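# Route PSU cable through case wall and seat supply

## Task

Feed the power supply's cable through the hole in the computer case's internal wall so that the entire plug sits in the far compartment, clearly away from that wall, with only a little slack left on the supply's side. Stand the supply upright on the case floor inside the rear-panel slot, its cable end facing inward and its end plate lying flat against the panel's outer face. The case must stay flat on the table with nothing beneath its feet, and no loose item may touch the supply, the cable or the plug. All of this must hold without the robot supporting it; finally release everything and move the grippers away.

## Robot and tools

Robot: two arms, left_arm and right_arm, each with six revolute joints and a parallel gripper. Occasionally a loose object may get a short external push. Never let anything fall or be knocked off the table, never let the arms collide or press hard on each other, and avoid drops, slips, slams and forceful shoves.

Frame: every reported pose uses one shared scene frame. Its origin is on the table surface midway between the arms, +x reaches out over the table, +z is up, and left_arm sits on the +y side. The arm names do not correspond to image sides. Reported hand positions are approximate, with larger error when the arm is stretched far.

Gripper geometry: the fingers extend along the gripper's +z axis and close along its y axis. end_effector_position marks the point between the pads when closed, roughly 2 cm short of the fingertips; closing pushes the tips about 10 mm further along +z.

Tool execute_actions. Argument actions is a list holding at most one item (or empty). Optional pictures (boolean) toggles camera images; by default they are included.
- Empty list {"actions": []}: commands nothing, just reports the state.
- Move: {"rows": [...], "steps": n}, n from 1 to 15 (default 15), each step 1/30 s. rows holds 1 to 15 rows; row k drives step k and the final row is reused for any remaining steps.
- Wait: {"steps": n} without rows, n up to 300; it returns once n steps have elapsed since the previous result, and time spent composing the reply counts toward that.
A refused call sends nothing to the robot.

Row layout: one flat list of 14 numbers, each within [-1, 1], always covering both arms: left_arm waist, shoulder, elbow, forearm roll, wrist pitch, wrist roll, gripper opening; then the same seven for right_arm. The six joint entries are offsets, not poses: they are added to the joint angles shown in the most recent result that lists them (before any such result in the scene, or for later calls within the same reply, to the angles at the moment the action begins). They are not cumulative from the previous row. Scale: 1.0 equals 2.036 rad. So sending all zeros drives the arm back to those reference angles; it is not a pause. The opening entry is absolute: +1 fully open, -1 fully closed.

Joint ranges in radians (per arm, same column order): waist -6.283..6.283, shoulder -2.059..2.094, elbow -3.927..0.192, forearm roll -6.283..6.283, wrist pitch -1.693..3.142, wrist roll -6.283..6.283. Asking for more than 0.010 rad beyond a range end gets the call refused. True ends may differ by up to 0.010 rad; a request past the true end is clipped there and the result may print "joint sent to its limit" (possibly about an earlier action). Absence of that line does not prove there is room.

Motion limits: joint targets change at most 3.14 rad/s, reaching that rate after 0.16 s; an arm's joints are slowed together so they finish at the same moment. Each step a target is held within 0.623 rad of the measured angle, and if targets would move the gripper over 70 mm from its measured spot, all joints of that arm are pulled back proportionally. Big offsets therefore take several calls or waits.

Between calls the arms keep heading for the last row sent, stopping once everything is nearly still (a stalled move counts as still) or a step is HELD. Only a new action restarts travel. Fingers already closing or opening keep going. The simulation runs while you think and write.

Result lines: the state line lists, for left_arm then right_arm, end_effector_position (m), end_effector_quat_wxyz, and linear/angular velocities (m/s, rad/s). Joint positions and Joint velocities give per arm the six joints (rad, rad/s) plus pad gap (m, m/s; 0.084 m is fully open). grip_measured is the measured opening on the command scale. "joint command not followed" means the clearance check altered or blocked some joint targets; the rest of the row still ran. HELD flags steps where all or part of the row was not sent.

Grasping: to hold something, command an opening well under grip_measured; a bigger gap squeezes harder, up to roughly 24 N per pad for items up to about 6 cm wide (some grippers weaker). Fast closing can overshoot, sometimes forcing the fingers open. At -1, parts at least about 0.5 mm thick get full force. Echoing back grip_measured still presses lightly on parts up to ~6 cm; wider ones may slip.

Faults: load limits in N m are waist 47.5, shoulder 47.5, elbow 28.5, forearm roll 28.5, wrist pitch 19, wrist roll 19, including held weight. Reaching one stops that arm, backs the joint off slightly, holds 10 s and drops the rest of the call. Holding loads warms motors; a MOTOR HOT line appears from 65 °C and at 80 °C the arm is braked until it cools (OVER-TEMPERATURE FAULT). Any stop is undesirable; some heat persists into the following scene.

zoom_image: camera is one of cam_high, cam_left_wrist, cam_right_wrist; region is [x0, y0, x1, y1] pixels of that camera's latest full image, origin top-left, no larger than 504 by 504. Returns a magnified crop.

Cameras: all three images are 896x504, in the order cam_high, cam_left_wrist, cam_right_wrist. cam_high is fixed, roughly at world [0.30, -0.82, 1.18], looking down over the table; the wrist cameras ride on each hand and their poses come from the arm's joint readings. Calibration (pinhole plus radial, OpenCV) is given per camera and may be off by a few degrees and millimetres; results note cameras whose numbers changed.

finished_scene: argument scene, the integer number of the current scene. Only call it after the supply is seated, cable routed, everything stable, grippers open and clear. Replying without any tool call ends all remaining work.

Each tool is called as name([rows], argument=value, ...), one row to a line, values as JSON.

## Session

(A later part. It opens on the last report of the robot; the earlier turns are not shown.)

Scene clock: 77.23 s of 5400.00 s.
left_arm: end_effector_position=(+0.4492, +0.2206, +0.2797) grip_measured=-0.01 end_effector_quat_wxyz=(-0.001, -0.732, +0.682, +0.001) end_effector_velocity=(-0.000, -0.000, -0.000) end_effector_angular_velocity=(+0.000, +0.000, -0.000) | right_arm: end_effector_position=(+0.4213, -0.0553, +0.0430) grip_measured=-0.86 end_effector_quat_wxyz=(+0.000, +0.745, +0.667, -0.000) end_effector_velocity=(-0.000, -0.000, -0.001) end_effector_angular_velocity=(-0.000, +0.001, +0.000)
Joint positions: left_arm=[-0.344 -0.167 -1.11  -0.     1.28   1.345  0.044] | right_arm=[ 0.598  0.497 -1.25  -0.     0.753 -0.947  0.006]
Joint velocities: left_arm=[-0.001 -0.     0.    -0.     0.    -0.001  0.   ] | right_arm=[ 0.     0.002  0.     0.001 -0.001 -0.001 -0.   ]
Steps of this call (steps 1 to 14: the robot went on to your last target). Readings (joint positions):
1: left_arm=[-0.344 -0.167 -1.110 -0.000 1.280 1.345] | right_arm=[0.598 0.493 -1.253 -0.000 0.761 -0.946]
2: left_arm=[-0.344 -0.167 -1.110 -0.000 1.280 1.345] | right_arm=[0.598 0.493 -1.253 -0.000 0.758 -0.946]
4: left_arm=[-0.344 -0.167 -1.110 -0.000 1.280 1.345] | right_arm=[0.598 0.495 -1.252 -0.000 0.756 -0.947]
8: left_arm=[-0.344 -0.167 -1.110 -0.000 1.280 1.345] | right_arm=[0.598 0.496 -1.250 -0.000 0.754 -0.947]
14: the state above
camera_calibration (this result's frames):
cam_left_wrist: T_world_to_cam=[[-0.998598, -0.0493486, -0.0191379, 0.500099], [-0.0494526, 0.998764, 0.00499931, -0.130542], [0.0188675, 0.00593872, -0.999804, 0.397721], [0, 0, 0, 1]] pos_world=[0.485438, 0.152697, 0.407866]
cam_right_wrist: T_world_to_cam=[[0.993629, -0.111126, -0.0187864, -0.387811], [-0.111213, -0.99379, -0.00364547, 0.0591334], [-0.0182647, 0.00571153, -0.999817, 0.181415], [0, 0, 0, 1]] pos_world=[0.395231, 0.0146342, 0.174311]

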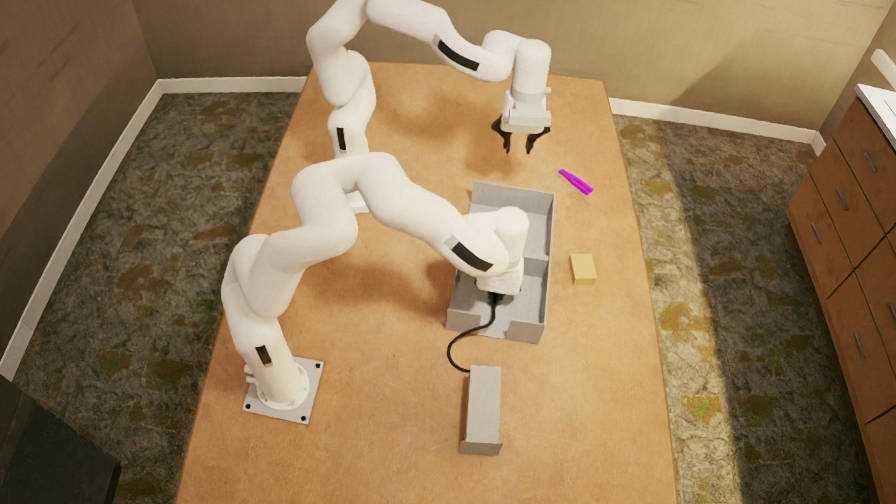

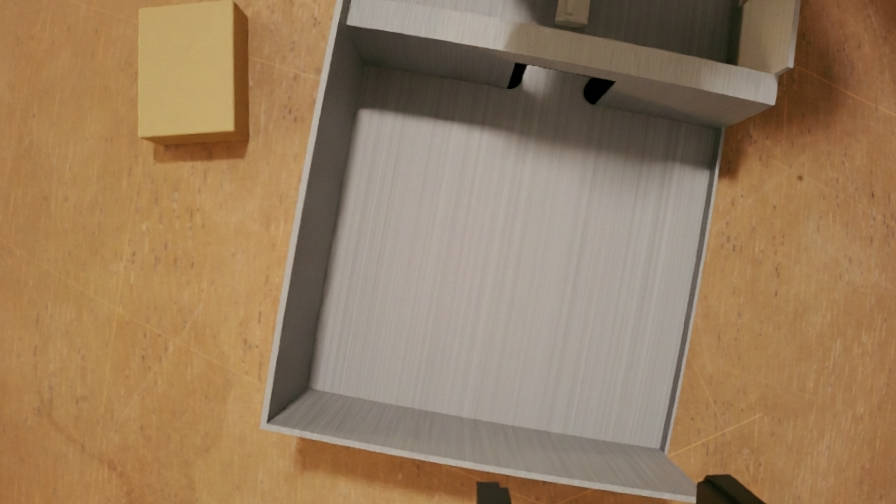

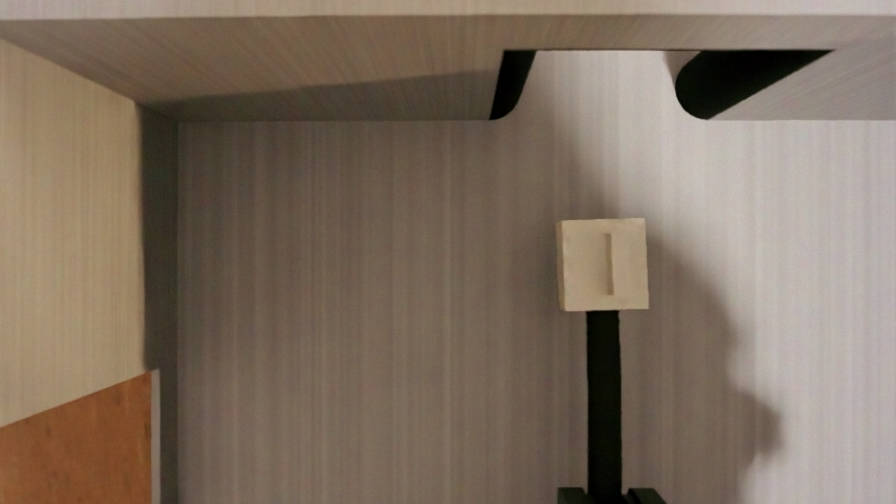

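execute_actions([
  {"rows": [[0,0,0,0,0,0,0, 0.0047,0.0064,-0.0106,0,0.0042,0.0047,-1],[0,0,0,0,0,0,0, 0.0095,0.0128,-0.0211,0,0.0084,0.0095,-1],[0,0,0,0,0,0,0, 0.0142,0.0192,-0.0317,0,0.0125,0.0142,-1],[0,0,0,0,0,0,0, 0.019,0.0256,-0.0423,0,0.0167,0.019,-1],[0,0,0,0,0,0,0, 0.0237,0.032,-0.0529,0,0.0209,0.0237,-1],[0,0,0,0,0,0,0, 0.0284,0.0383,-0.0634,0,0.0251,0.0284,-1],[0,0,0,0,0,0,0, 0.0332,0.0447,-0.074,0,0.0293,0.0332,-1],[0,0,0,0,0,0,0, 0.0379,0.0511,-0.0846,0,0.0334,0.0379,-1],[0,0,0,0,0,0,0, 0.0427,0.0575,-0.0951,0,0.0376,0.0427,-1],[0,0,0,0,0,0,0, 0.0474,0.0639,-0.1057,0,0.0418,0.0474,-1]], "steps": 15},
], pictures=false)

execute_actions([
  {"steps": 12},
])

Scene clock: 88.77 s of 5400.00 s.
left_arm: end_effector_position=(+0.4492, +0.2206, +0.2797) grip_measured=-0.01 end_effector_quat_wxyz=(-0.001, -0.732, +0.682, +0.001) end_effector_velocity=(-0.000, -0.000, -0.000) end_effector_angular_velocity=(+0.000, +0.001, -0.000) | right_arm: end_effector_position=(+0.4280, +0.0095, +0.0428) grip_measured=-0.86 end_effector_quat_wxyz=(+0.000, +0.745, +0.668, -0.000) end_effector_velocity=(+0.001, +0.054, -0.003) end_effector_angular_velocity=(-0.005, +0.008, -0.010)
Joint positions: left_arm=[-0.344 -0.167 -1.11  -0.     1.28   1.345  0.044] | right_arm=[ 0.688  0.617 -1.448 -0.     0.831 -0.858  0.006]
Joint velocities: left_arm=[-0.    -0.     0.001  0.    -0.    -0.     0.   ] | right_arm=[ 0.074  0.11  -0.178  0.001  0.077  0.084 -0.   ]
Steps of this call (steps 1 to 30: the robot went on to your last target; steps 31 to 90: nothing new was sent; then 8.03 s passed at rest; steps 91 to 105: all 15 steps of this action). Readings (joint positions):
91: left_arm=[-0.344 -0.167 -1.110 -0.000 1.280 1.345] | right_arm=[0.598 0.498 -1.250 -0.000 0.753 -0.947]
92: left_arm=[-0.344 -0.167 -1.110 -0.000 1.280 1.345] | right_arm=[0.599 0.499 -1.252 -0.000 0.754 -0.945]
94: left_arm=[-0.344 -0.167 -1.110 -0.000 1.280 1.345] | right_arm=[0.606 0.509 -1.269 -0.000 0.761 -0.937]
98: left_arm=[-0.344 -0.167 -1.110 -0.000 1.280 1.345] | right_arm=[0.636 0.549 -1.335 -0.000 0.787 -0.908]
105: the state above

Scene clock: 89.17 s of 5400.00 s.
left_arm: end_effector_position=(+0.4492, +0.2206, +0.2797) grip_measured=-0.01 end_effector_quat_wxyz=(-0.001, -0.732, +0.682, +0.001) end_effector_velocity=(-0.000, +0.000, -0.000) end_effector_angular_velocity=(+0.000, +0.001, +0.003) | right_arm: end_effector_position=(+0.4287, +0.0141, +0.0428) grip_measured=-0.86 end_effector_quat_wxyz=(+0.000, +0.745, +0.667, -0.000) end_effector_velocity=(+0.000, +0.002, +0.001) end_effector_angular_velocity=(+0.002, -0.002, +0.001)
Joint positions: left_arm=[-0.344 -0.167 -1.11  -0.     1.28   1.345  0.044] | right_arm=[ 0.694  0.627 -1.464 -0.     0.838 -0.85   0.006]
Joint velocities: left_arm=[ 0.001  0.     0.001  0.    -0.    -0.003  0.   ] | right_arm=[ 0.003  0.002 -0.005  0.     0.     0.001  0.   ]
Steps of this call (steps 1 to 12: the robot went on to your last target). Readings (joint positions):
1: left_arm=[-0.344 -0.167 -1.110 -0.000 1.280 1.345] | right_arm=[0.690 0.620 -1.453 -0.000 0.833 -0.856]
2: left_arm=[-0.344 -0.167 -1.110 -0.000 1.280 1.345] | right_arm=[0.691 0.622 -1.456 -0.000 0.835 -0.854]
4: left_arm=[-0.344 -0.167 -1.110 -0.000 1.280 1.345] | right_arm=[0.693 0.625 -1.460 -0.000 0.836 -0.852]
8: left_arm=[-0.344 -0.167 -1.110 -0.000 1.280 1.345] | right_arm=[0.694 0.626 -1.463 -0.000 0.838 -0.851]
12: the state above
camera_calibration (this result's frames):
cam_left_wrist: T_world_to_cam=[[-0.998598, -0.0493485, -0.0191379, 0.500099], [-0.0494525, 0.998764, 0.00499945, -0.130542], [0.0188676, 0.00593886, -0.999804, 0.39772], [0, 0, 0, 1]] pos_world=[0.485438, 0.152698, 0.407866]
cam_right_wrist: T_world_to_cam=[[0.993596, -0.111428, -0.0187342, -0.387414], [-0.111514, -0.993756, -0.00359988, 0.129004], [-0.0182161, 0.00566594, -0.999818, 0.180979], [0, 0, 0, 1]] pos_world=[0.402615, 0.0840046, 0.174152]

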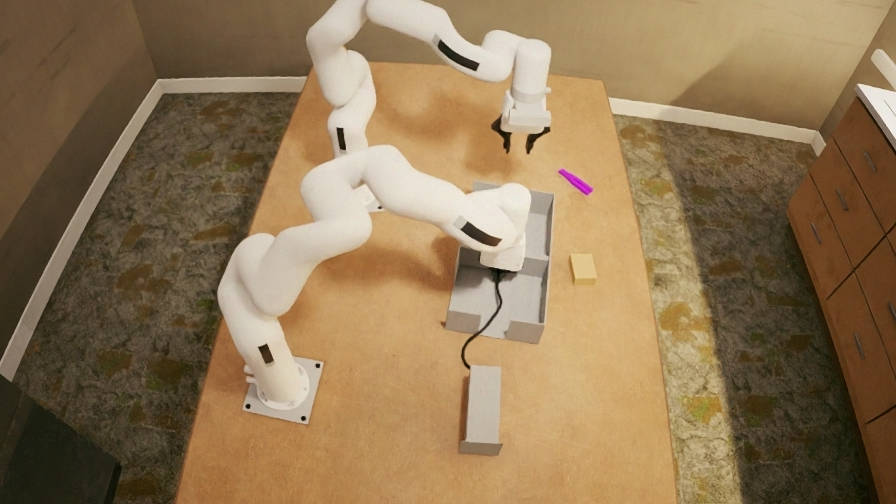

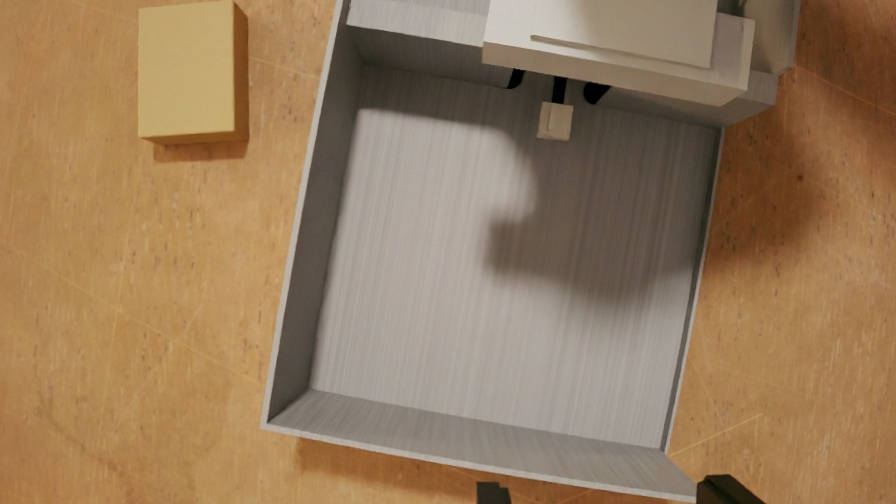

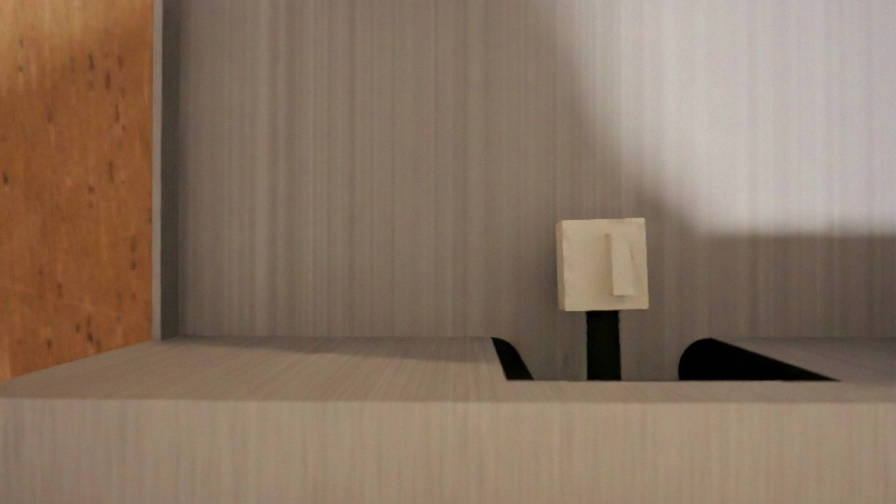

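execute_actions([
  {"rows": [[0,0,0,0,0,0,0, 0,0.0079,0.0034,0,-0.0113,0,-1],[0,0,0,0,0,0,0, 0,0.0079,0.0034,0,-0.0113,0,-1],[0,0,0,0,0,0,0, 0,0.0079,0.0034,0,-0.0113,0,-1],[0,0,0,0,0,0,0, 0,0.0079,0.0034,0,-0.0113,0,-1],[0,0,0,0,0,0,0, 0,0.0079,0.0034,0,-0.0113,0,-1],[0,0,0,0,0,0,0, 0,0.0079,0.0034,0,-0.0113,0,-0.5],[0,0,0,0,0,0,0, 0,0.0079,0.0034,0,-0.0113,0,-0.5],[0,0,0,0,0,0,0, 0,0.0079,0.0034,0,-0.0113,0,-0.5],[0,0,0,0,0,0,0, -0.0333,-0.0376,0.0784,0,-0.0413,-0.0338,-0.5]], "steps": 15},
], pictures=false)

execute_actions([
  {"steps": 8},
], pictures=false)

execute_actions([
  {"rows": [[0,0,0,0,0,0,0, 0,0,0,0,0,0,-1]], "steps": 10},
])

Scene clock: 101.33 s of 5400.00 s.
left_arm: end_effector_position=(+0.4492, +0.2206, +0.2797) grip_measured=-0.01 end_effector_quat_wxyz=(-0.001, -0.732, +0.682, +0.001) end_effector_velocity=(+0.000, -0.000, +0.000) end_effector_angular_velocity=(-0.000, -0.000, -0.002) | right_arm: end_effector_position=(+0.4263, -0.0241, +0.0338) grip_measured=-0.52 end_effector_quat_wxyz=(+0.000, +0.746, +0.666, +0.000) end_effector_velocity=(-0.006, -0.171, -0.001) end_effector_angular_velocity=(-0.006, +0.010, -0.054)
Joint positions: left_arm=[-0.344 -0.167 -1.11  -0.     1.28   1.345  0.044] | right_arm=[ 0.642  0.573 -1.344 -0.     0.77  -0.901  0.021]
Joint velocities: left_arm=[-0.001 -0.    -0.    -0.    -0.     0.001  0.   ] | right_arm=[-0.25  -0.272  0.455 -0.    -0.171 -0.196  0.   ]
Steps of this call (steps 1 to 30: the robot went on to your last target; steps 31 to 90: nothing new was sent; then 8.67 s passed at rest; steps 91 to 105: all 15 steps of this action). Readings (joint positions):
91: left_arm=[-0.344 -0.167 -1.110 -0.000 1.280 1.345] | right_arm=[0.695 0.627 -1.465 -0.000 0.838 -0.850]
92: left_arm=[-0.344 -0.167 -1.110 -0.000 1.280 1.345] | right_arm=[0.695 0.629 -1.465 -0.000 0.835 -0.850]
94: left_arm=[-0.344 -0.167 -1.110 -0.000 1.280 1.345] | right_arm=[0.694 0.635 -1.462 -0.000 0.826 -0.850]
98: left_arm=[-0.344 -0.167 -1.110 -0.000 1.280 1.345] | right_arm=[0.694 0.642 -1.457 -0.000 0.818 -0.850]
105: the state above

Scene clock: 101.60 s of 5400.00 s.
left_arm: end_effector_position=(+0.4492, +0.2206, +0.2797) grip_measured=-0.01 end_effector_quat_wxyz=(-0.001, -0.732, +0.682, +0.001) end_effector_velocity=(-0.000, +0.000, -0.000) end_effector_angular_velocity=(+0.000, +0.000, -0.001) | right_arm: end_effector_position=(+0.4242, -0.0344, +0.0338) grip_measured=-0.52 end_effector_quat_wxyz=(+0.000, +0.745, +0.667, +0.001) end_effector_velocity=(-0.002, -0.006, -0.000) end_effector_angular_velocity=(+0.000, +0.000, +0.003)
Joint positions: left_arm=[-0.344 -0.167 -1.11  -0.     1.28   1.345  0.044] | right_arm=[ 0.628  0.552 -1.308 -0.     0.755 -0.918  0.021]
Joint velocities: left_arm=[ 0.    -0.     0.     0.     0.     0.001 -0.   ] | right_arm=[-0.009 -0.013  0.023  0.    -0.01  -0.011 -0.   ]
Steps of this call (steps 1 to 8: the robot went on to your last target). Readings (joint positions):
1: left_arm=[-0.344 -0.167 -1.110 -0.000 1.280 1.345] | right_arm=[0.635 0.566 -1.332 -0.000 0.766 -0.906]
2: left_arm=[-0.344 -0.167 -1.110 -0.000 1.280 1.345] | right_arm=[0.632 0.561 -1.323 -0.000 0.762 -0.910]
4: left_arm=[-0.344 -0.167 -1.110 -0.000 1.280 1.345] | right_arm=[0.630 0.556 -1.314 -0.000 0.758 -0.915]
8: the state above

Scene clock: 101.93 s of 5400.00 s.
left_arm: end_effector_position=(+0.4492, +0.2206, +0.2797) grip_measured=-0.01 end_effector_quat_wxyz=(-0.001, -0.732, +0.682, +0.001) end_effector_velocity=(-0.000, -0.001, +0.000) end_effector_angular_velocity=(+0.000, +0.000, -0.003) | right_arm: end_effector_position=(+0.4245, -0.0342, +0.0341) grip_measured=-1.00 end_effector_quat_wxyz=(+0.000, +0.745, +0.667, +0.001) end_effector_velocity=(+0.000, +0.000, -0.000) end_effector_angular_velocity=(+0.000, +0.000, -0.001)
Joint positions: left_arm=[-0.344 -0.167 -1.11  -0.     1.28   1.345  0.044] | right_arm=[ 0.628  0.552 -1.308 -0.     0.755 -0.918  0.   ]
Joint velocities: left_arm=[-0.001  0.    -0.    -0.     0.     0.002  0.   ] | right_arm=[ 0.     0.001 -0.001  0.001 -0.001  0.001  0.   ]
Steps of this call (steps 1 to 10: all 10 steps of this action). Readings (joint positions):
1: left_arm=[-0.344 -0.167 -1.110 -0.000 1.280 1.345] | right_arm=[0.628 0.552 -1.307 -0.000 0.755 -0.918]
2: left_arm=[-0.344 -0.167 -1.110 -0.000 1.280 1.345] | right_arm=[0.628 0.551 -1.307 -0.000 0.754 -0.918]
4: left_arm=[-0.344 -0.167 -1.110 -0.000 1.280 1.345] | right_arm=[0.628 0.551 -1.308 -0.000 0.754 -0.918]
8: left_arm=[-0.344 -0.167 -1.110 -0.000 1.280 1.345] | right_arm=[0.628 0.551 -1.308 -0.000 0.755 -0.918]
10: the state above
camera_calibration (this result's frames):
cam_left_wrist: T_world_to_cam=[[-0.998598, -0.0493484, -0.019138, 0.500099], [-0.0494524, 0.998764, 0.00499955, -0.130542], [0.0188677, 0.00593897, -0.999804, 0.39772], [0, 0, 0, 1]] pos_world=[0.485438, 0.152698, 0.407866]
cam_right_wrist: T_world_to_cam=[[0.993804, -0.109862, -0.016845, -0.38887], [-0.109962, -0.993923, -0.00510462, 0.0799132], [-0.0161818, 0.00692529, -0.999845, 0.171647], [0, 0, 0, 1]] pos_world=[0.398025, 0.0355168, 0.165478]

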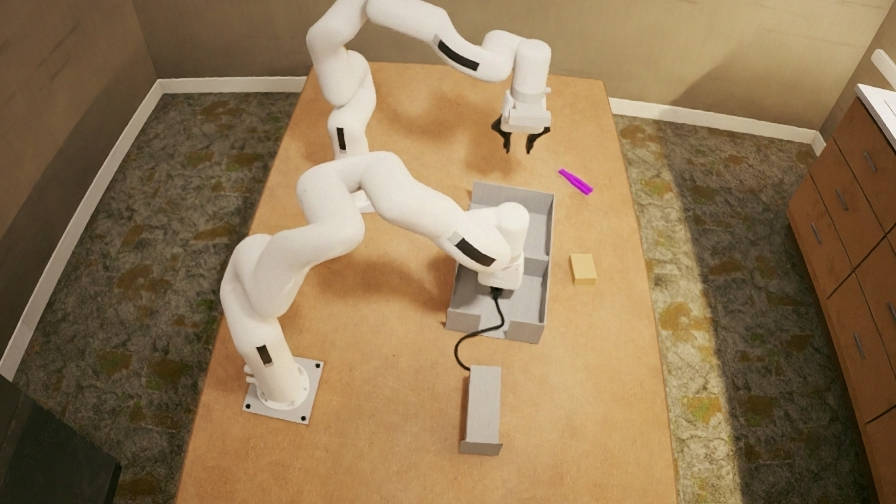

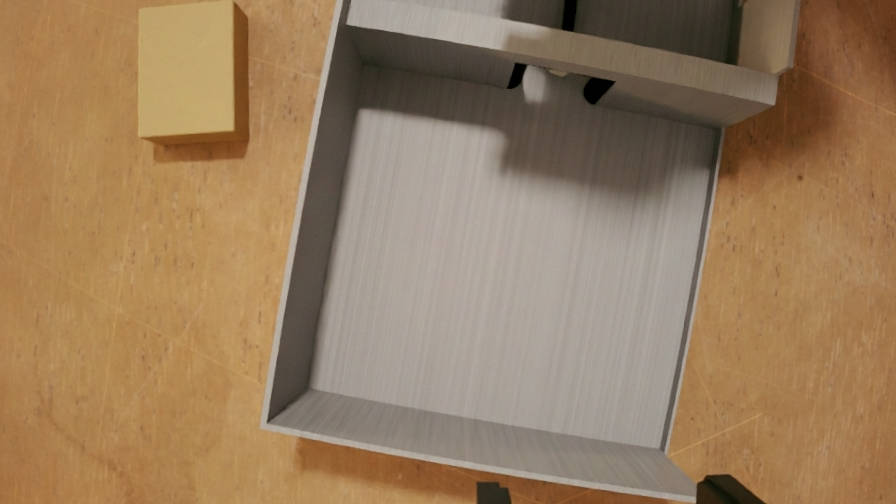

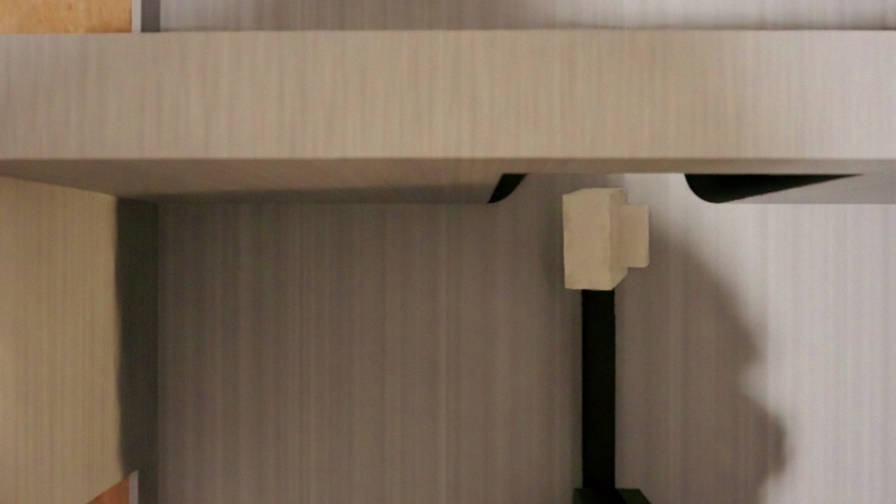

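execute_actions([
  {"rows": [[0,0,0,0,0,0,0, 0,-0.097,-0.0506,0,0.1483,0,-1],[0,0,0,0,0,0,0, 0,-0.097,-0.0506,0,0.1483,0,-1],[0,0,0,0,0,0,0, 0,-0.097,-0.0506,0,0.1483,0,-1],[0,0,0,0,0,0,0, 0,-0.097,-0.0506,0,0.1483,0,-1],[0,0,0,0,0,0,0, 0,-0.097,-0.0506,0,0.1483,0,-1],[0,0,0,0,0,0,0, 0,-0.097,-0.0506,0,0.1483,0,-1],[0,0,0,0,0,0,0, 0,-0.097,-0.0506,0,0.1483,0,1]], "steps": 15},
], pictures=false)

execute_actions([
  {"steps": 8},
], pictures=false)

execute_actions([
  {"rows": [[0,0,0,0,0,0,0, -0.3038,-0.1761,0.2345,0,-0.0587,-0.323,1]], "steps": 15},
], pictures=false)

execute_actions([
  {"steps": 28},
])

Scene clock: 114.40 s of 5400.00 s.
left_arm: end_effector_position=(+0.4492, +0.2206, +0.2797) grip_measured=-0.01 end_effector_quat_wxyz=(-0.001, -0.732, +0.682, +0.001) end_effector_velocity=(+0.000, +0.000, +0.000) end_effector_angular_velocity=(-0.000, -0.000, +0.002) | right_arm: end_effector_position=(+0.4250, -0.0339, +0.1585) grip_measured=+0.41 end_effector_quat_wxyz=(+0.001, +0.745, +0.667, +0.002) end_effector_velocity=(-0.026, -0.016, +0.031) end_effector_angular_velocity=(-0.044, +0.075, -0.001)
Joint positions: left_arm=[-0.344 -0.167 -1.11  -0.     1.28   1.345  0.044] | right_arm=[ 0.628  0.362 -1.408 -0.     1.041 -0.918  0.062]
Joint velocities: left_arm=[ 0.001  0.    -0.     0.    -0.    -0.001  0.   ] | right_arm=[-0.    -0.069 -0.011  0.001  0.168  0.     0.195]
Steps of this call (steps 1 to 15: the robot went on to your last target; steps 16 to 90: nothing new was sent; then 8.97 s passed at rest; steps 91 to 105: all 15 steps of this action). Readings (joint positions):
91: left_arm=[-0.344 -0.167 -1.110 -0.000 1.280 1.345] | right_arm=[0.628 0.552 -1.308 -0.000 0.755 -0.918]
92: left_arm=[-0.344 -0.167 -1.110 -0.000 1.280 1.345] | right_arm=[0.628 0.550 -1.308 -0.000 0.759 -0.918]
94: left_arm=[-0.344 -0.167 -1.110 -0.000 1.280 1.345] | right_arm=[0.628 0.530 -1.314 -0.000 0.800 -0.918]
98: left_arm=[-0.344 -0.167 -1.110 -0.000 1.280 1.345] | right_arm=[0.628 0.447 -1.364 -0.000 0.915 -0.918]
105: the state above

Scene clock: 114.67 s of 5400.00 s.
left_arm: end_effector_position=(+0.4492, +0.2206, +0.2797) grip_measured=-0.01 end_effector_quat_wxyz=(-0.001, -0.732, +0.682, +0.001) end_effector_velocity=(+0.000, +0.000, +0.001) end_effector_angular_velocity=(-0.000, -0.001, -0.000) | right_arm: end_effector_position=(+0.4231, -0.0351, +0.1617) grip_measured=+1.00 end_effector_quat_wxyz=(+0.000, +0.745, +0.667, -0.001) end_effector_velocity=(+0.003, +0.002, +0.012) end_effector_angular_velocity=(+0.009, -0.014, -0.000)
Joint positions: left_arm=[-0.344 -0.167 -1.11  -0.     1.28   1.345  0.044] | right_arm=[ 0.628  0.356 -1.41  -0.     1.056 -0.918  0.084]
Joint velocities: left_arm=[ 0.001 -0.    -0.001  0.    -0.     0.001 -0.   ] | right_arm=[ 0.    -0.012 -0.013  0.     0.009  0.    -0.   ]
Steps of this call (steps 1 to 8: the robot went on to your last target). Readings (joint positions):
1: left_arm=[-0.344 -0.167 -1.110 -0.000 1.280 1.345] | right_arm=[0.628 0.360 -1.408 -0.000 1.046 -0.918]
2: left_arm=[-0.344 -0.167 -1.110 -0.000 1.280 1.345] | right_arm=[0.628 0.359 -1.408 -0.000 1.049 -0.918]
4: left_arm=[-0.344 -0.167 -1.110 -0.000 1.280 1.345] | right_arm=[0.628 0.358 -1.408 -0.000 1.053 -0.918]
8: the state above

Scene clock: 115.17 s of 5400.00 s.
left_arm: end_effector_position=(+0.4492, +0.2206, +0.2797) grip_measured=-0.01 end_effector_quat_wxyz=(-0.001, -0.732, +0.682, +0.001) end_effector_velocity=(+0.000, -0.000, +0.000) end_effector_angular_velocity=(-0.000, -0.001, -0.001) | right_arm: end_effector_position=(+0.4376, -0.2007, +0.1648) grip_measured=+1.00 end_effector_quat_wxyz=(-0.000, +0.739, +0.673, -0.000) end_effector_velocity=(-0.035, -0.385, -0.002) end_effector_angular_velocity=(+0.001, -0.001, +0.048)
Joint positions: left_arm=[-0.344 -0.167 -1.11  -0.     1.28   1.345  0.044] | right_arm=[ 0.331  0.184 -1.182 -0.     0.999 -1.231  0.084]
Joint velocities: left_arm=[-0.    -0.    -0.001  0.    -0.     0.001 -0.   ] | right_arm=[-0.715 -0.415  0.552 -0.    -0.138 -0.764  0.   ]
Steps of this call (steps 1 to 15: all 15 steps of this action). Readings (joint positions):
1: left_arm=[-0.344 -0.167 -1.110 -0.000 1.280 1.345] | right_arm=[0.628 0.355 -1.410 -0.000 1.056 -0.918]
2: left_arm=[-0.344 -0.167 -1.110 -0.000 1.280 1.345] | right_arm=[0.626 0.353 -1.408 -0.000 1.055 -0.922]
4: left_arm=[-0.344 -0.167 -1.110 -0.000 1.280 1.345] | right_arm=[0.595 0.334 -1.381 -0.000 1.048 -0.958]
8: left_arm=[-0.344 -0.167 -1.110 -0.000 1.280 1.345] | right_arm=[0.495 0.279 -1.308 -0.000 1.030 -1.056]
15: the state above

Scene clock: 116.10 s of 5400.00 s.
left_arm: end_effector_position=(+0.4492, +0.2206, +0.2797) grip_measured=-0.01 end_effector_quat_wxyz=(-0.001, -0.732, +0.682, +0.001) end_effector_velocity=(+0.000, +0.000, +0.000) end_effector_angular_velocity=(+0.000, -0.000, +0.001) | right_arm: end_effector_position=(+0.3916, -0.3586, +0.1592) grip_measured=+1.00 end_effector_quat_wxyz=(-0.000, +0.732, +0.682, -0.000) end_effector_velocity=(-0.001, -0.002, -0.000) end_effector_angular_velocity=(+0.000, +0.001, -0.002)
Joint positions: left_arm=[-0.344 -0.167 -1.11  -0.     1.28   1.345  0.044] | right_arm=[ 0.01  -0.003 -0.933 -0.     0.936 -1.575  0.084]
Joint velocities: left_arm=[ 0.    -0.    -0.     0.     0.    -0.001 -0.   ] | right_arm=[-0.004 -0.001  0.003 -0.    -0.    -0.002  0.   ]
Steps of this call (steps 1 to 28: the robot went on to your last target). Readings (joint positions):
1: left_arm=[-0.344 -0.167 -1.110 -0.000 1.280 1.345] | right_arm=[0.307 0.170 -1.163 -0.000 0.994 -1.257]
2: left_arm=[-0.344 -0.167 -1.110 -0.000 1.280 1.345] | right_arm=[0.283 0.156 -1.144 -0.000 0.989 -1.282]
4: left_arm=[-0.344 -0.167 -1.110 -0.000 1.280 1.345] | right_arm=[0.234 0.128 -1.107 -0.000 0.980 -1.334]
8: left_arm=[-0.344 -0.167 -1.110 -0.000 1.280 1.345] | right_arm=[0.135 0.070 -1.030 -0.000 0.961 -1.441]
28: the state above
camera_calibration (this result's frames):
cam_left_wrist: T_world_to_cam=[[-0.998598, -0.0493485, -0.0191378, 0.500099], [-0.0494525, 0.998764, 0.00499948, -0.130542], [0.0188675, 0.00593888, -0.999804, 0.39772], [0, 0, 0, 1]] pos_world=[0.485438, 0.152698, 0.407866]
cam_right_wrist: T_world_to_cam=[[0.997312, -0.070649, -0.0194422, -0.376663], [-0.0707357, -0.997488, -0.00380701, -0.262325], [-0.0191244, 0.00517204, -0.999804, 0.298917], [0, 0, 0, 1]] pos_world=[0.362811, -0.289823, 0.290536]

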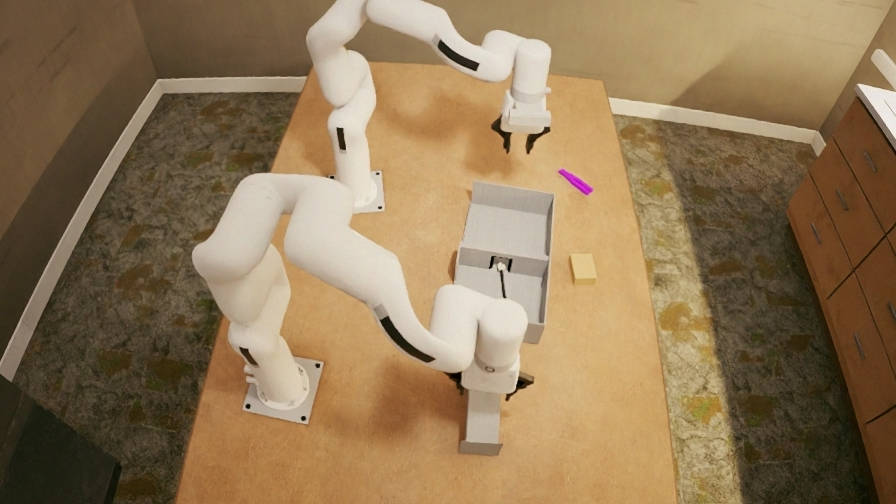

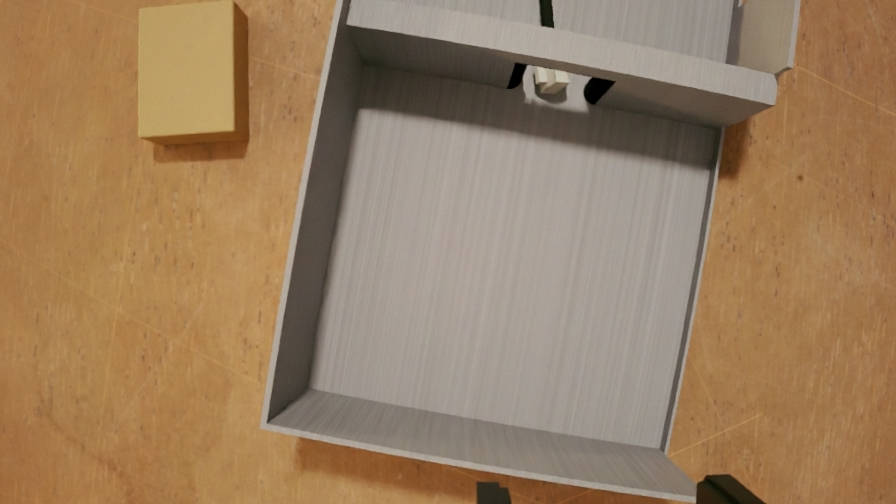

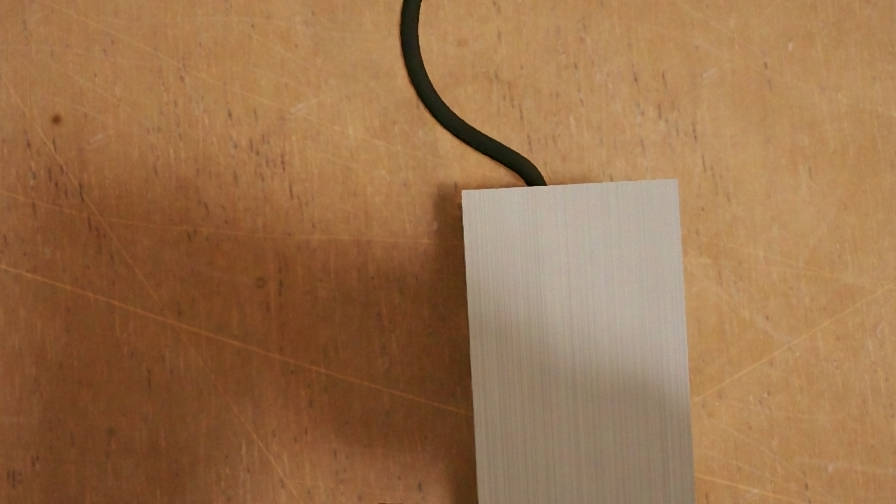

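execute_actions([
  {"rows": [[0,0,0,0,0,0,0, 0,0.0042,-0.007,0,0.0028,-0.0246,1],[0,0,0,0,0,0,0, 0,0.0042,-0.007,0,0.0028,-0.0246,1],[0,0,0,0,0,0,0, 0,0.0042,-0.007,0,0.0028,-0.0246,1],[0,0,0,0,0,0,0, 0,0.046,0.0224,0,-0.0684,-0.0246,1],[0,0,0,0,0,0,0, 0,0.046,0.0224,0,-0.0684,-0.0246,1],[0,0,0,0,0,0,0, 0,0.046,0.0224,0,-0.0684,-0.0246,1],[0,0,0,0,0,0,0, 0,0.046,0.0224,0,-0.0684,-0.0246,1],[0,0,0,0,0,0,0, 0,0.046,0.0224,0,-0.0684,-0.0246,1],[0,0,0,0,0,0,0, 0,0.046,0.0224,0,-0.0684,-0.0246,1],[0,0,0,0,0,0,0, 0,0.0908,0.0386,0,-0.1294,-0.0246,1]], "steps": 15},
], pictures=false)

execute_actions([
  {"steps": 14},
], pictures=false)

execute_actions([
  {"rows": [[0,0,0,0,0,0,0, 0,0,0,0,0,0,-0.3]], "steps": 12},
], pictures=false)

Scene clock: 127.03 s of 5400.00 s.
left_arm: end_effector_position=(+0.4492, +0.2206, +0.2797) grip_measured=-0.01 end_effector_quat_wxyz=(-0.001, -0.732, +0.682, +0.001) end_effector_velocity=(-0.000, -0.000, -0.000) end_effector_angular_velocity=(+0.000, +0.001, -0.000) | right_arm: end_effector_position=(+0.3957, -0.3589, +0.0821) grip_measured=+1.00 end_effector_quat_wxyz=(-0.001, +0.714, +0.700, -0.001) end_effector_velocity=(-0.063, +0.004, -0.247) end_effector_angular_velocity=(+0.014, +0.174, +0.005)
Joint positions: left_arm=[-0.344 -0.167 -1.11  -0.     1.28   1.345  0.044] | right_arm=[ 0.01   0.149 -0.868 -0.     0.722 -1.625  0.084]
Joint velocities: left_arm=[-0.    -0.     0.001  0.     0.    -0.     0.   ] | right_arm=[-0.001  0.44   0.237  0.001 -0.504 -0.006 -0.   ]
Steps of this call (steps 1 to 30: the robot went on to your last target; steps 31 to 90: nothing new was sent; then 7.43 s passed at rest; steps 91 to 105: all 15 steps of this action). Readings (joint positions):
91: left_arm=[-0.344 -0.167 -1.110 -0.000 1.280 1.345] | right_arm=[0.010 -0.003 -0.933 -0.000 0.936 -1.576]
92: left_arm=[-0.344 -0.167 -1.110 -0.000 1.280 1.345] | right_arm=[0.010 -0.002 -0.934 -0.000 0.937 -1.580]
94: left_arm=[-0.344 -0.167 -1.110 -0.000 1.280 1.345] | right_arm=[0.010 0.002 -0.939 -0.000 0.939 -1.599]
98: left_arm=[-0.344 -0.167 -1.110 -0.000 1.280 1.345] | right_arm=[0.010 0.043 -0.921 -0.000 0.872 -1.619]
105: the state above

Scene clock: 127.50 s of 5400.00 s.
left_arm: end_effector_position=(+0.4492, +0.2206, +0.2797) grip_measured=-0.01 end_effector_quat_wxyz=(-0.001, -0.732, +0.682, +0.001) end_effector_velocity=(+0.000, +0.000, +0.000) end_effector_angular_velocity=(-0.000, -0.001, +0.000) | right_arm: end_effector_position=(+0.3955, -0.3589, +0.0662) grip_measured=+1.00 end_effector_quat_wxyz=(+0.000, +0.714, +0.700, -0.000) end_effector_velocity=(-0.001, +0.000, -0.003) end_effector_angular_velocity=(+0.000, +0.003, -0.000)
Joint positions: left_arm=[-0.344 -0.167 -1.11  -0.     1.28   1.345  0.044] | right_arm=[ 0.01   0.182 -0.855 -0.     0.673 -1.625  0.084]
Joint velocities: left_arm=[ 0.001 -0.    -0.001  0.    -0.     0.     0.   ] | right_arm=[-0.     0.005  0.002  0.    -0.004  0.     0.   ]
Steps of this call (steps 1 to 14: the robot went on to your last target). Readings (joint positions):
1: left_arm=[-0.344 -0.167 -1.110 -0.000 1.280 1.345] | right_arm=[0.010 0.161 -0.861 -0.000 0.708 -1.625]
2: left_arm=[-0.344 -0.167 -1.110 -0.000 1.280 1.345] | right_arm=[0.010 0.168 -0.857 -0.000 0.698 -1.625]
4: left_arm=[-0.344 -0.167 -1.110 -0.000 1.280 1.345] | right_arm=[0.010 0.176 -0.856 -0.000 0.685 -1.625]
8: left_arm=[-0.344 -0.167 -1.110 -0.000 1.280 1.345] | right_arm=[0.010 0.179 -0.856 -0.000 0.676 -1.625]
14: the state above

Scene clock: 127.90 s of 5400.00 s.
left_arm: end_effector_position=(+0.4492, +0.2206, +0.2797) grip_measured=-0.01 end_effector_quat_wxyz=(-0.001, -0.732, +0.682, +0.001) end_effector_velocity=(+0.000, -0.001, +0.000) end_effector_angular_velocity=(-0.000, -0.001, +0.001) | right_arm: end_effector_position=(+0.3961, -0.3589, +0.0667) grip_measured=+0.50 end_effector_quat_wxyz=(+0.001, +0.714, +0.700, +0.000) end_effector_velocity=(-0.000, +0.000, -0.000) end_effector_angular_velocity=(+0.001, +0.001, -0.000)
Joint positions: left_arm=[-0.344 -0.167 -1.11  -0.     1.28   1.345  0.044] | right_arm=[ 0.01   0.181 -0.855 -0.     0.673 -1.625  0.065]
Joint velocities: left_arm=[-0.001 -0.    -0.    -0.    -0.    -0.002  0.   ] | right_arm=[-0.     0.    -0.     0.001  0.001 -0.     0.   ]
Steps of this call (steps 1 to 12: all 12 steps of this action). Readings (joint positions):
1: left_arm=[-0.344 -0.167 -1.110 -0.000 1.280 1.345] | right_arm=[0.010 0.182 -0.855 -0.000 0.673 -1.625]
2: left_arm=[-0.344 -0.167 -1.110 -0.000 1.280 1.345] | right_arm=[0.010 0.182 -0.855 -0.000 0.673 -1.625]
4: left_arm=[-0.344 -0.167 -1.110 -0.000 1.280 1.345] | right_arm=[0.010 0.181 -0.856 -0.000 0.673 -1.625]
8: left_arm=[-0.344 -0.167 -1.110 -0.000 1.280 1.345] | right_arm=[0.010 0.181 -0.856 -0.000 0.672 -1.625]
12: the state above

execute_actions([
  {"rows": [[-0.0785,0.1101,0.1299,0,-0.2415,0.0103,0, 0.0136,-0.0176,-0.0121,0,0.0298,0.021,-0.3],[-0.0785,0.1101,0.1299,0,-0.2415,0.0103,0, 0.0272,-0.0351,-0.0241,0,0.0596,0.0419,-0.3],[-0.0785,0.1101,0.1299,0,-0.2415,0.0103,0, 0.0408,-0.0527,-0.0362,0,0.0894,0.0629,-0.3],[-0.0785,0.1101,0.1299,0,-0.2415,0.0103,0, 0.0544,-0.0527,-0.0362,0,0.0894,0.0838,-0.3],[-0.0785,0.1101,0.1299,0,-0.2415,0.0103,0, 0.068,-0.0527,-0.0362,0,0.0894,0.1048,-0.3],[-0.0785,0.1101,0.1299,0,-0.2415,0.0103,0, 0.0816,-0.0527,-0.0362,0,0.0894,0.1257,-0.3]], "steps": 15},
], pictures=false)

execute_actions([
  {"steps": 18},
])

Scene clock: 138.30 s of 5400.00 s.
left_arm: end_effector_position=(+0.4513, +0.1607, +0.1376) grip_measured=-0.01 end_effector_quat_wxyz=(-0.001, -0.679, +0.734, +0.001) end_effector_velocity=(-0.076, -0.111, -0.307) end_effector_angular_velocity=(+0.015, +0.050, -0.324) | right_arm: end_effector_position=(+0.3993, -0.2859, +0.1259) grip_measured=+0.50 end_effector_quat_wxyz=(-0.001, +0.743, +0.669, -0.002) end_effector_velocity=(-0.007, +0.020, +0.008) end_effector_angular_velocity=(-0.004, +0.021, -0.061)
Joint positions: left_arm=[-0.476  0.019 -0.891 -0.     0.875  1.362  0.044] | right_arm=[ 0.17   0.078 -0.925 -0.     0.851 -1.38   0.065]
Joint velocities: left_arm=[-0.287  0.409  0.485  0.    -0.842  0.037 -0.   ] | right_arm=[ 0.046 -0.017 -0.01  -0.002  0.048  0.108  0.   ]
Steps of this call (steps 1 to 15: the robot went on to your last target; steps 16 to 90: nothing new was sent; then 6.90 s passed at rest; steps 91 to 105: all 15 steps of this action). Readings (joint positions):
91: left_arm=[-0.344 -0.167 -1.110 -0.000 1.280 1.345] | right_arm=[0.010 0.181 -0.855 -0.000 0.673 -1.625]
92: left_arm=[-0.345 -0.166 -1.109 -0.000 1.276 1.345] | right_arm=[0.011 0.180 -0.856 -0.000 0.678 -1.622]
94: left_arm=[-0.357 -0.151 -1.092 -0.000 1.235 1.347] | right_arm=[0.026 0.164 -0.860 -0.001 0.719 -1.596]
98: left_arm=[-0.401 -0.086 -1.014 -0.000 1.105 1.353] | right_arm=[0.101 0.104 -0.907 -0.001 0.807 -1.485]
105: the state above

Scene clock: 138.90 s of 5400.00 s.
left_arm: end_effector_position=(+0.4451, +0.1499, +0.1103) grip_measured=-0.01 end_effector_quat_wxyz=(+0.000, -0.667, +0.745, -0.000) end_effector_velocity=(-0.001, -0.000, -0.002) end_effector_angular_velocity=(+0.001, +0.003, -0.000) | right_arm: end_effector_position=(+0.4006, -0.2831, +0.1291) grip_measured=+0.50 end_effector_quat_wxyz=(+0.000, +0.745, +0.667, +0.000) end_effector_velocity=(-0.000, +0.000, +0.000) end_effector_angular_velocity=(+0.000, -0.000, +0.000)
Joint positions: left_arm=[-0.504  0.057 -0.846 -0.     0.789  1.366  0.044] | right_arm=[ 0.176  0.074 -0.929 -0.     0.855 -1.37   0.065]
Joint velocities: left_arm=[-0.002  0.003  0.003  0.    -0.002 -0.001 -0.   ] | right_arm=[ 0.001 -0.001  0.     0.     0.     0.001  0.   ]
Steps of this call (steps 1 to 18: the robot went on to your last target). Readings (joint positions):
1: left_arm=[-0.485 0.032 -0.876 -0.000 0.850 1.363] | right_arm=[0.172 0.077 -0.925 -0.000 0.852 -1.377]
2: left_arm=[-0.491 0.041 -0.866 -0.000 0.833 1.364] | right_arm=[0.173 0.077 -0.926 -0.001 0.853 -1.375]
4: left_arm=[-0.498 0.050 -0.855 -0.000 0.811 1.365] | right_arm=[0.174 0.076 -0.927 -0.001 0.854 -1.372]
8: left_arm=[-0.502 0.054 -0.850 -0.000 0.794 1.366] | right_arm=[0.175 0.075 -0.929 -0.000 0.854 -1.370]
18: the state above
camera_calibration (this result's frames):
cam_left_wrist: T_world_to_cam=[[-0.991163, 0.130688, -0.0227366, 0.459323], [0.130623, 0.991423, 0.00429584, -0.138299], [0.023103, 0.00128795, -0.999732, 0.227652], [0, 0, 0, 1]] pos_world=[0.46807, 0.0767913, 0.238628]
cam_right_wrist: T_world_to_cam=[[0.993746, -0.110201, -0.0180366, -0.39082], [-0.110288, -0.993892, -0.00391811, -0.169588], [-0.0174947, 0.00588284, -0.99983, 0.268154], [0, 0, 0, 1]] pos_world=[0.374363, -0.213198, 0.260395]

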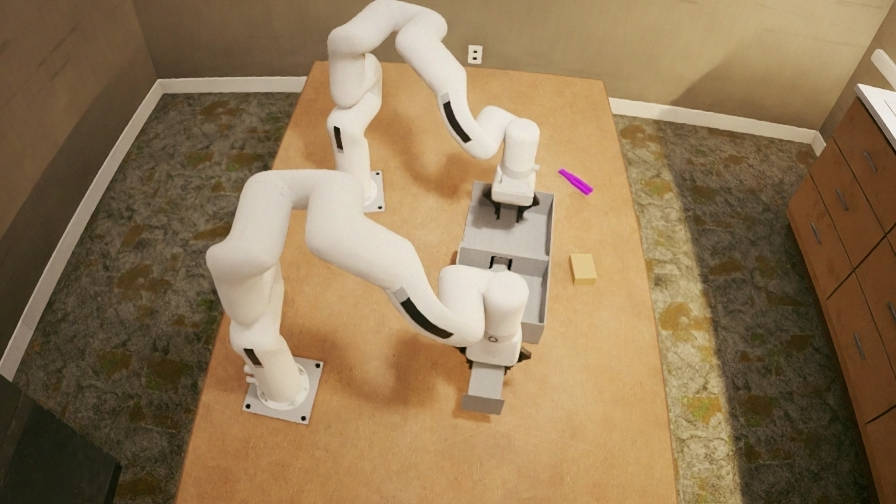

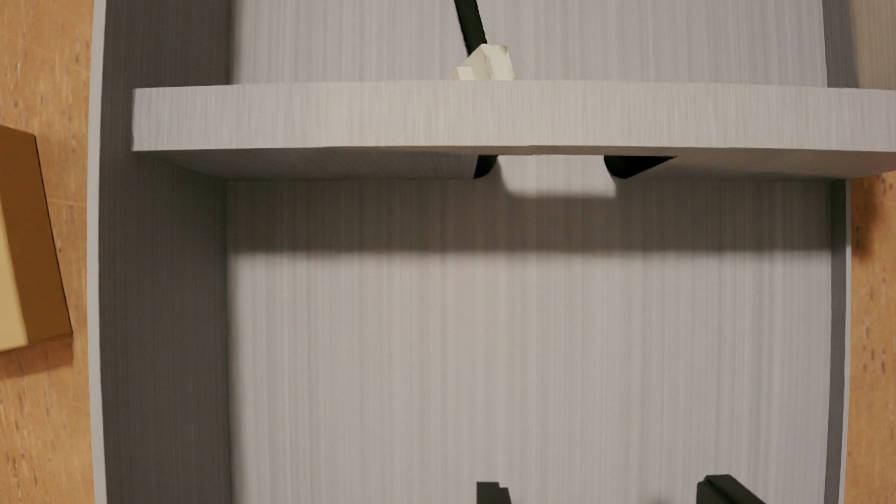

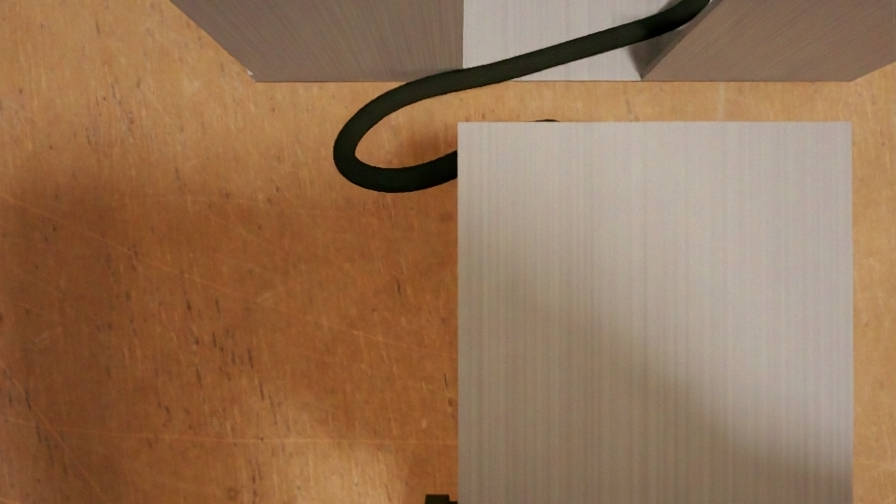

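execute_actions(actions=[])

Scene clock: 147.67 s of 5400.00 s.
left_arm: end_effector_position=(+0.4449, +0.1499, +0.1100) grip_measured=-0.01 end_effector_quat_wxyz=(-0.000, -0.667, +0.745, +0.000) end_effector_velocity=(+0.000, -0.000, +0.000) end_effector_angular_velocity=(-0.000, -0.000, -0.002) | right_arm: end_effector_position=(+0.4006, -0.2830, +0.1291) grip_measured=+0.50 end_effector_quat_wxyz=(+0.000, +0.745, +0.667, +0.000) end_effector_velocity=(+0.001, +0.000, +0.000) end_effector_angular_velocity=(+0.000, -0.001, +0.001)
Joint positions: left_arm=[-0.504  0.057 -0.846 -0.     0.789  1.366  0.044] | right_arm=[ 0.176  0.074 -0.929 -0.     0.855 -1.37   0.065]
Joint velocities: left_arm=[-0.     0.    -0.     0.     0.     0.002  0.   ] | right_arm=[ 0.     0.    -0.001 -0.     0.    -0.001  0.   ]
Steps of this call (steps 1 to 15: the robot went on to your last target; steps 16 to 90: nothing new was sent; then 5.77 s passed at rest). Readings (joint positions):
1: left_arm=[-0.504 0.057 -0.846 -0.000 0.789 1.366] | right_arm=[0.176 0.074 -0.929 -0.000 0.855 -1.370]
2: left_arm=[-0.504 0.057 -0.846 -0.000 0.789 1.366] | right_arm=[0.176 0.074 -0.929 -0.000 0.855 -1.370]
4: left_arm=[-0.504 0.057 -0.846 -0.000 0.789 1.366] | right_arm=[0.176 0.074 -0.929 -0.000 0.855 -1.370]
8: left_arm=[-0.504 0.057 -0.846 -0.000 0.789 1.366] | right_arm=[0.176 0.074 -0.929 -0.000 0.855 -1.370]
90: the state above
All arms were judged still, so your last target was given up. Only a new action makes them travel on or press farther. Fingers that are still opening or closing keep moving.
camera_calibration (this result's frames):
cam_left_wrist: T_world_to_cam=[[-0.991147, 0.130913, -0.0221351, 0.459012], [0.130847, 0.991393, 0.00440831, -0.138346], [0.0225217, 0.00147296, -0.999745, 0.227578], [0, 0, 0, 1]] pos_world=[0.467925, 0.0767291, 0.23829]
cam_right_wrist: T_world_to_cam=[[0.993757, -0.11012, -0.0178907, -0.390847], [-0.110208, -0.993901, -0.00395285, -0.169555], [-0.0173463, 0.00589985, -0.999832, 0.268164], [0, 0, 0, 1]] pos_world=[0.374372, -0.213143, 0.260456]

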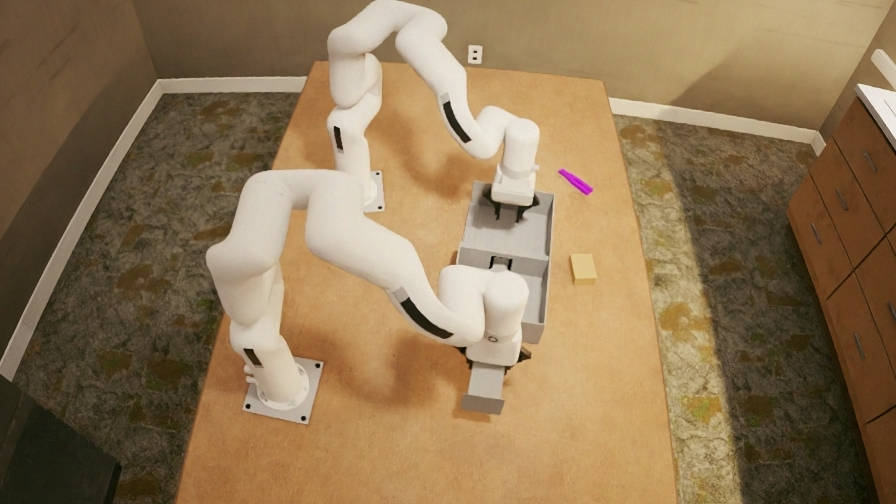

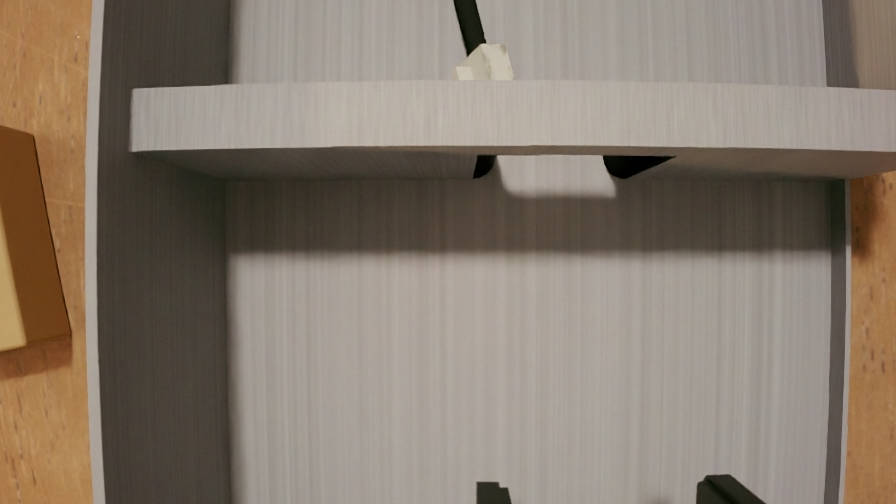

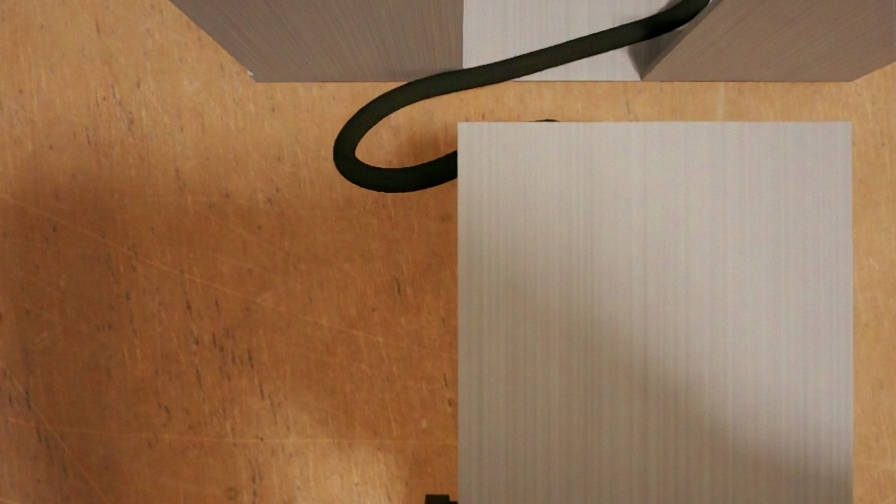

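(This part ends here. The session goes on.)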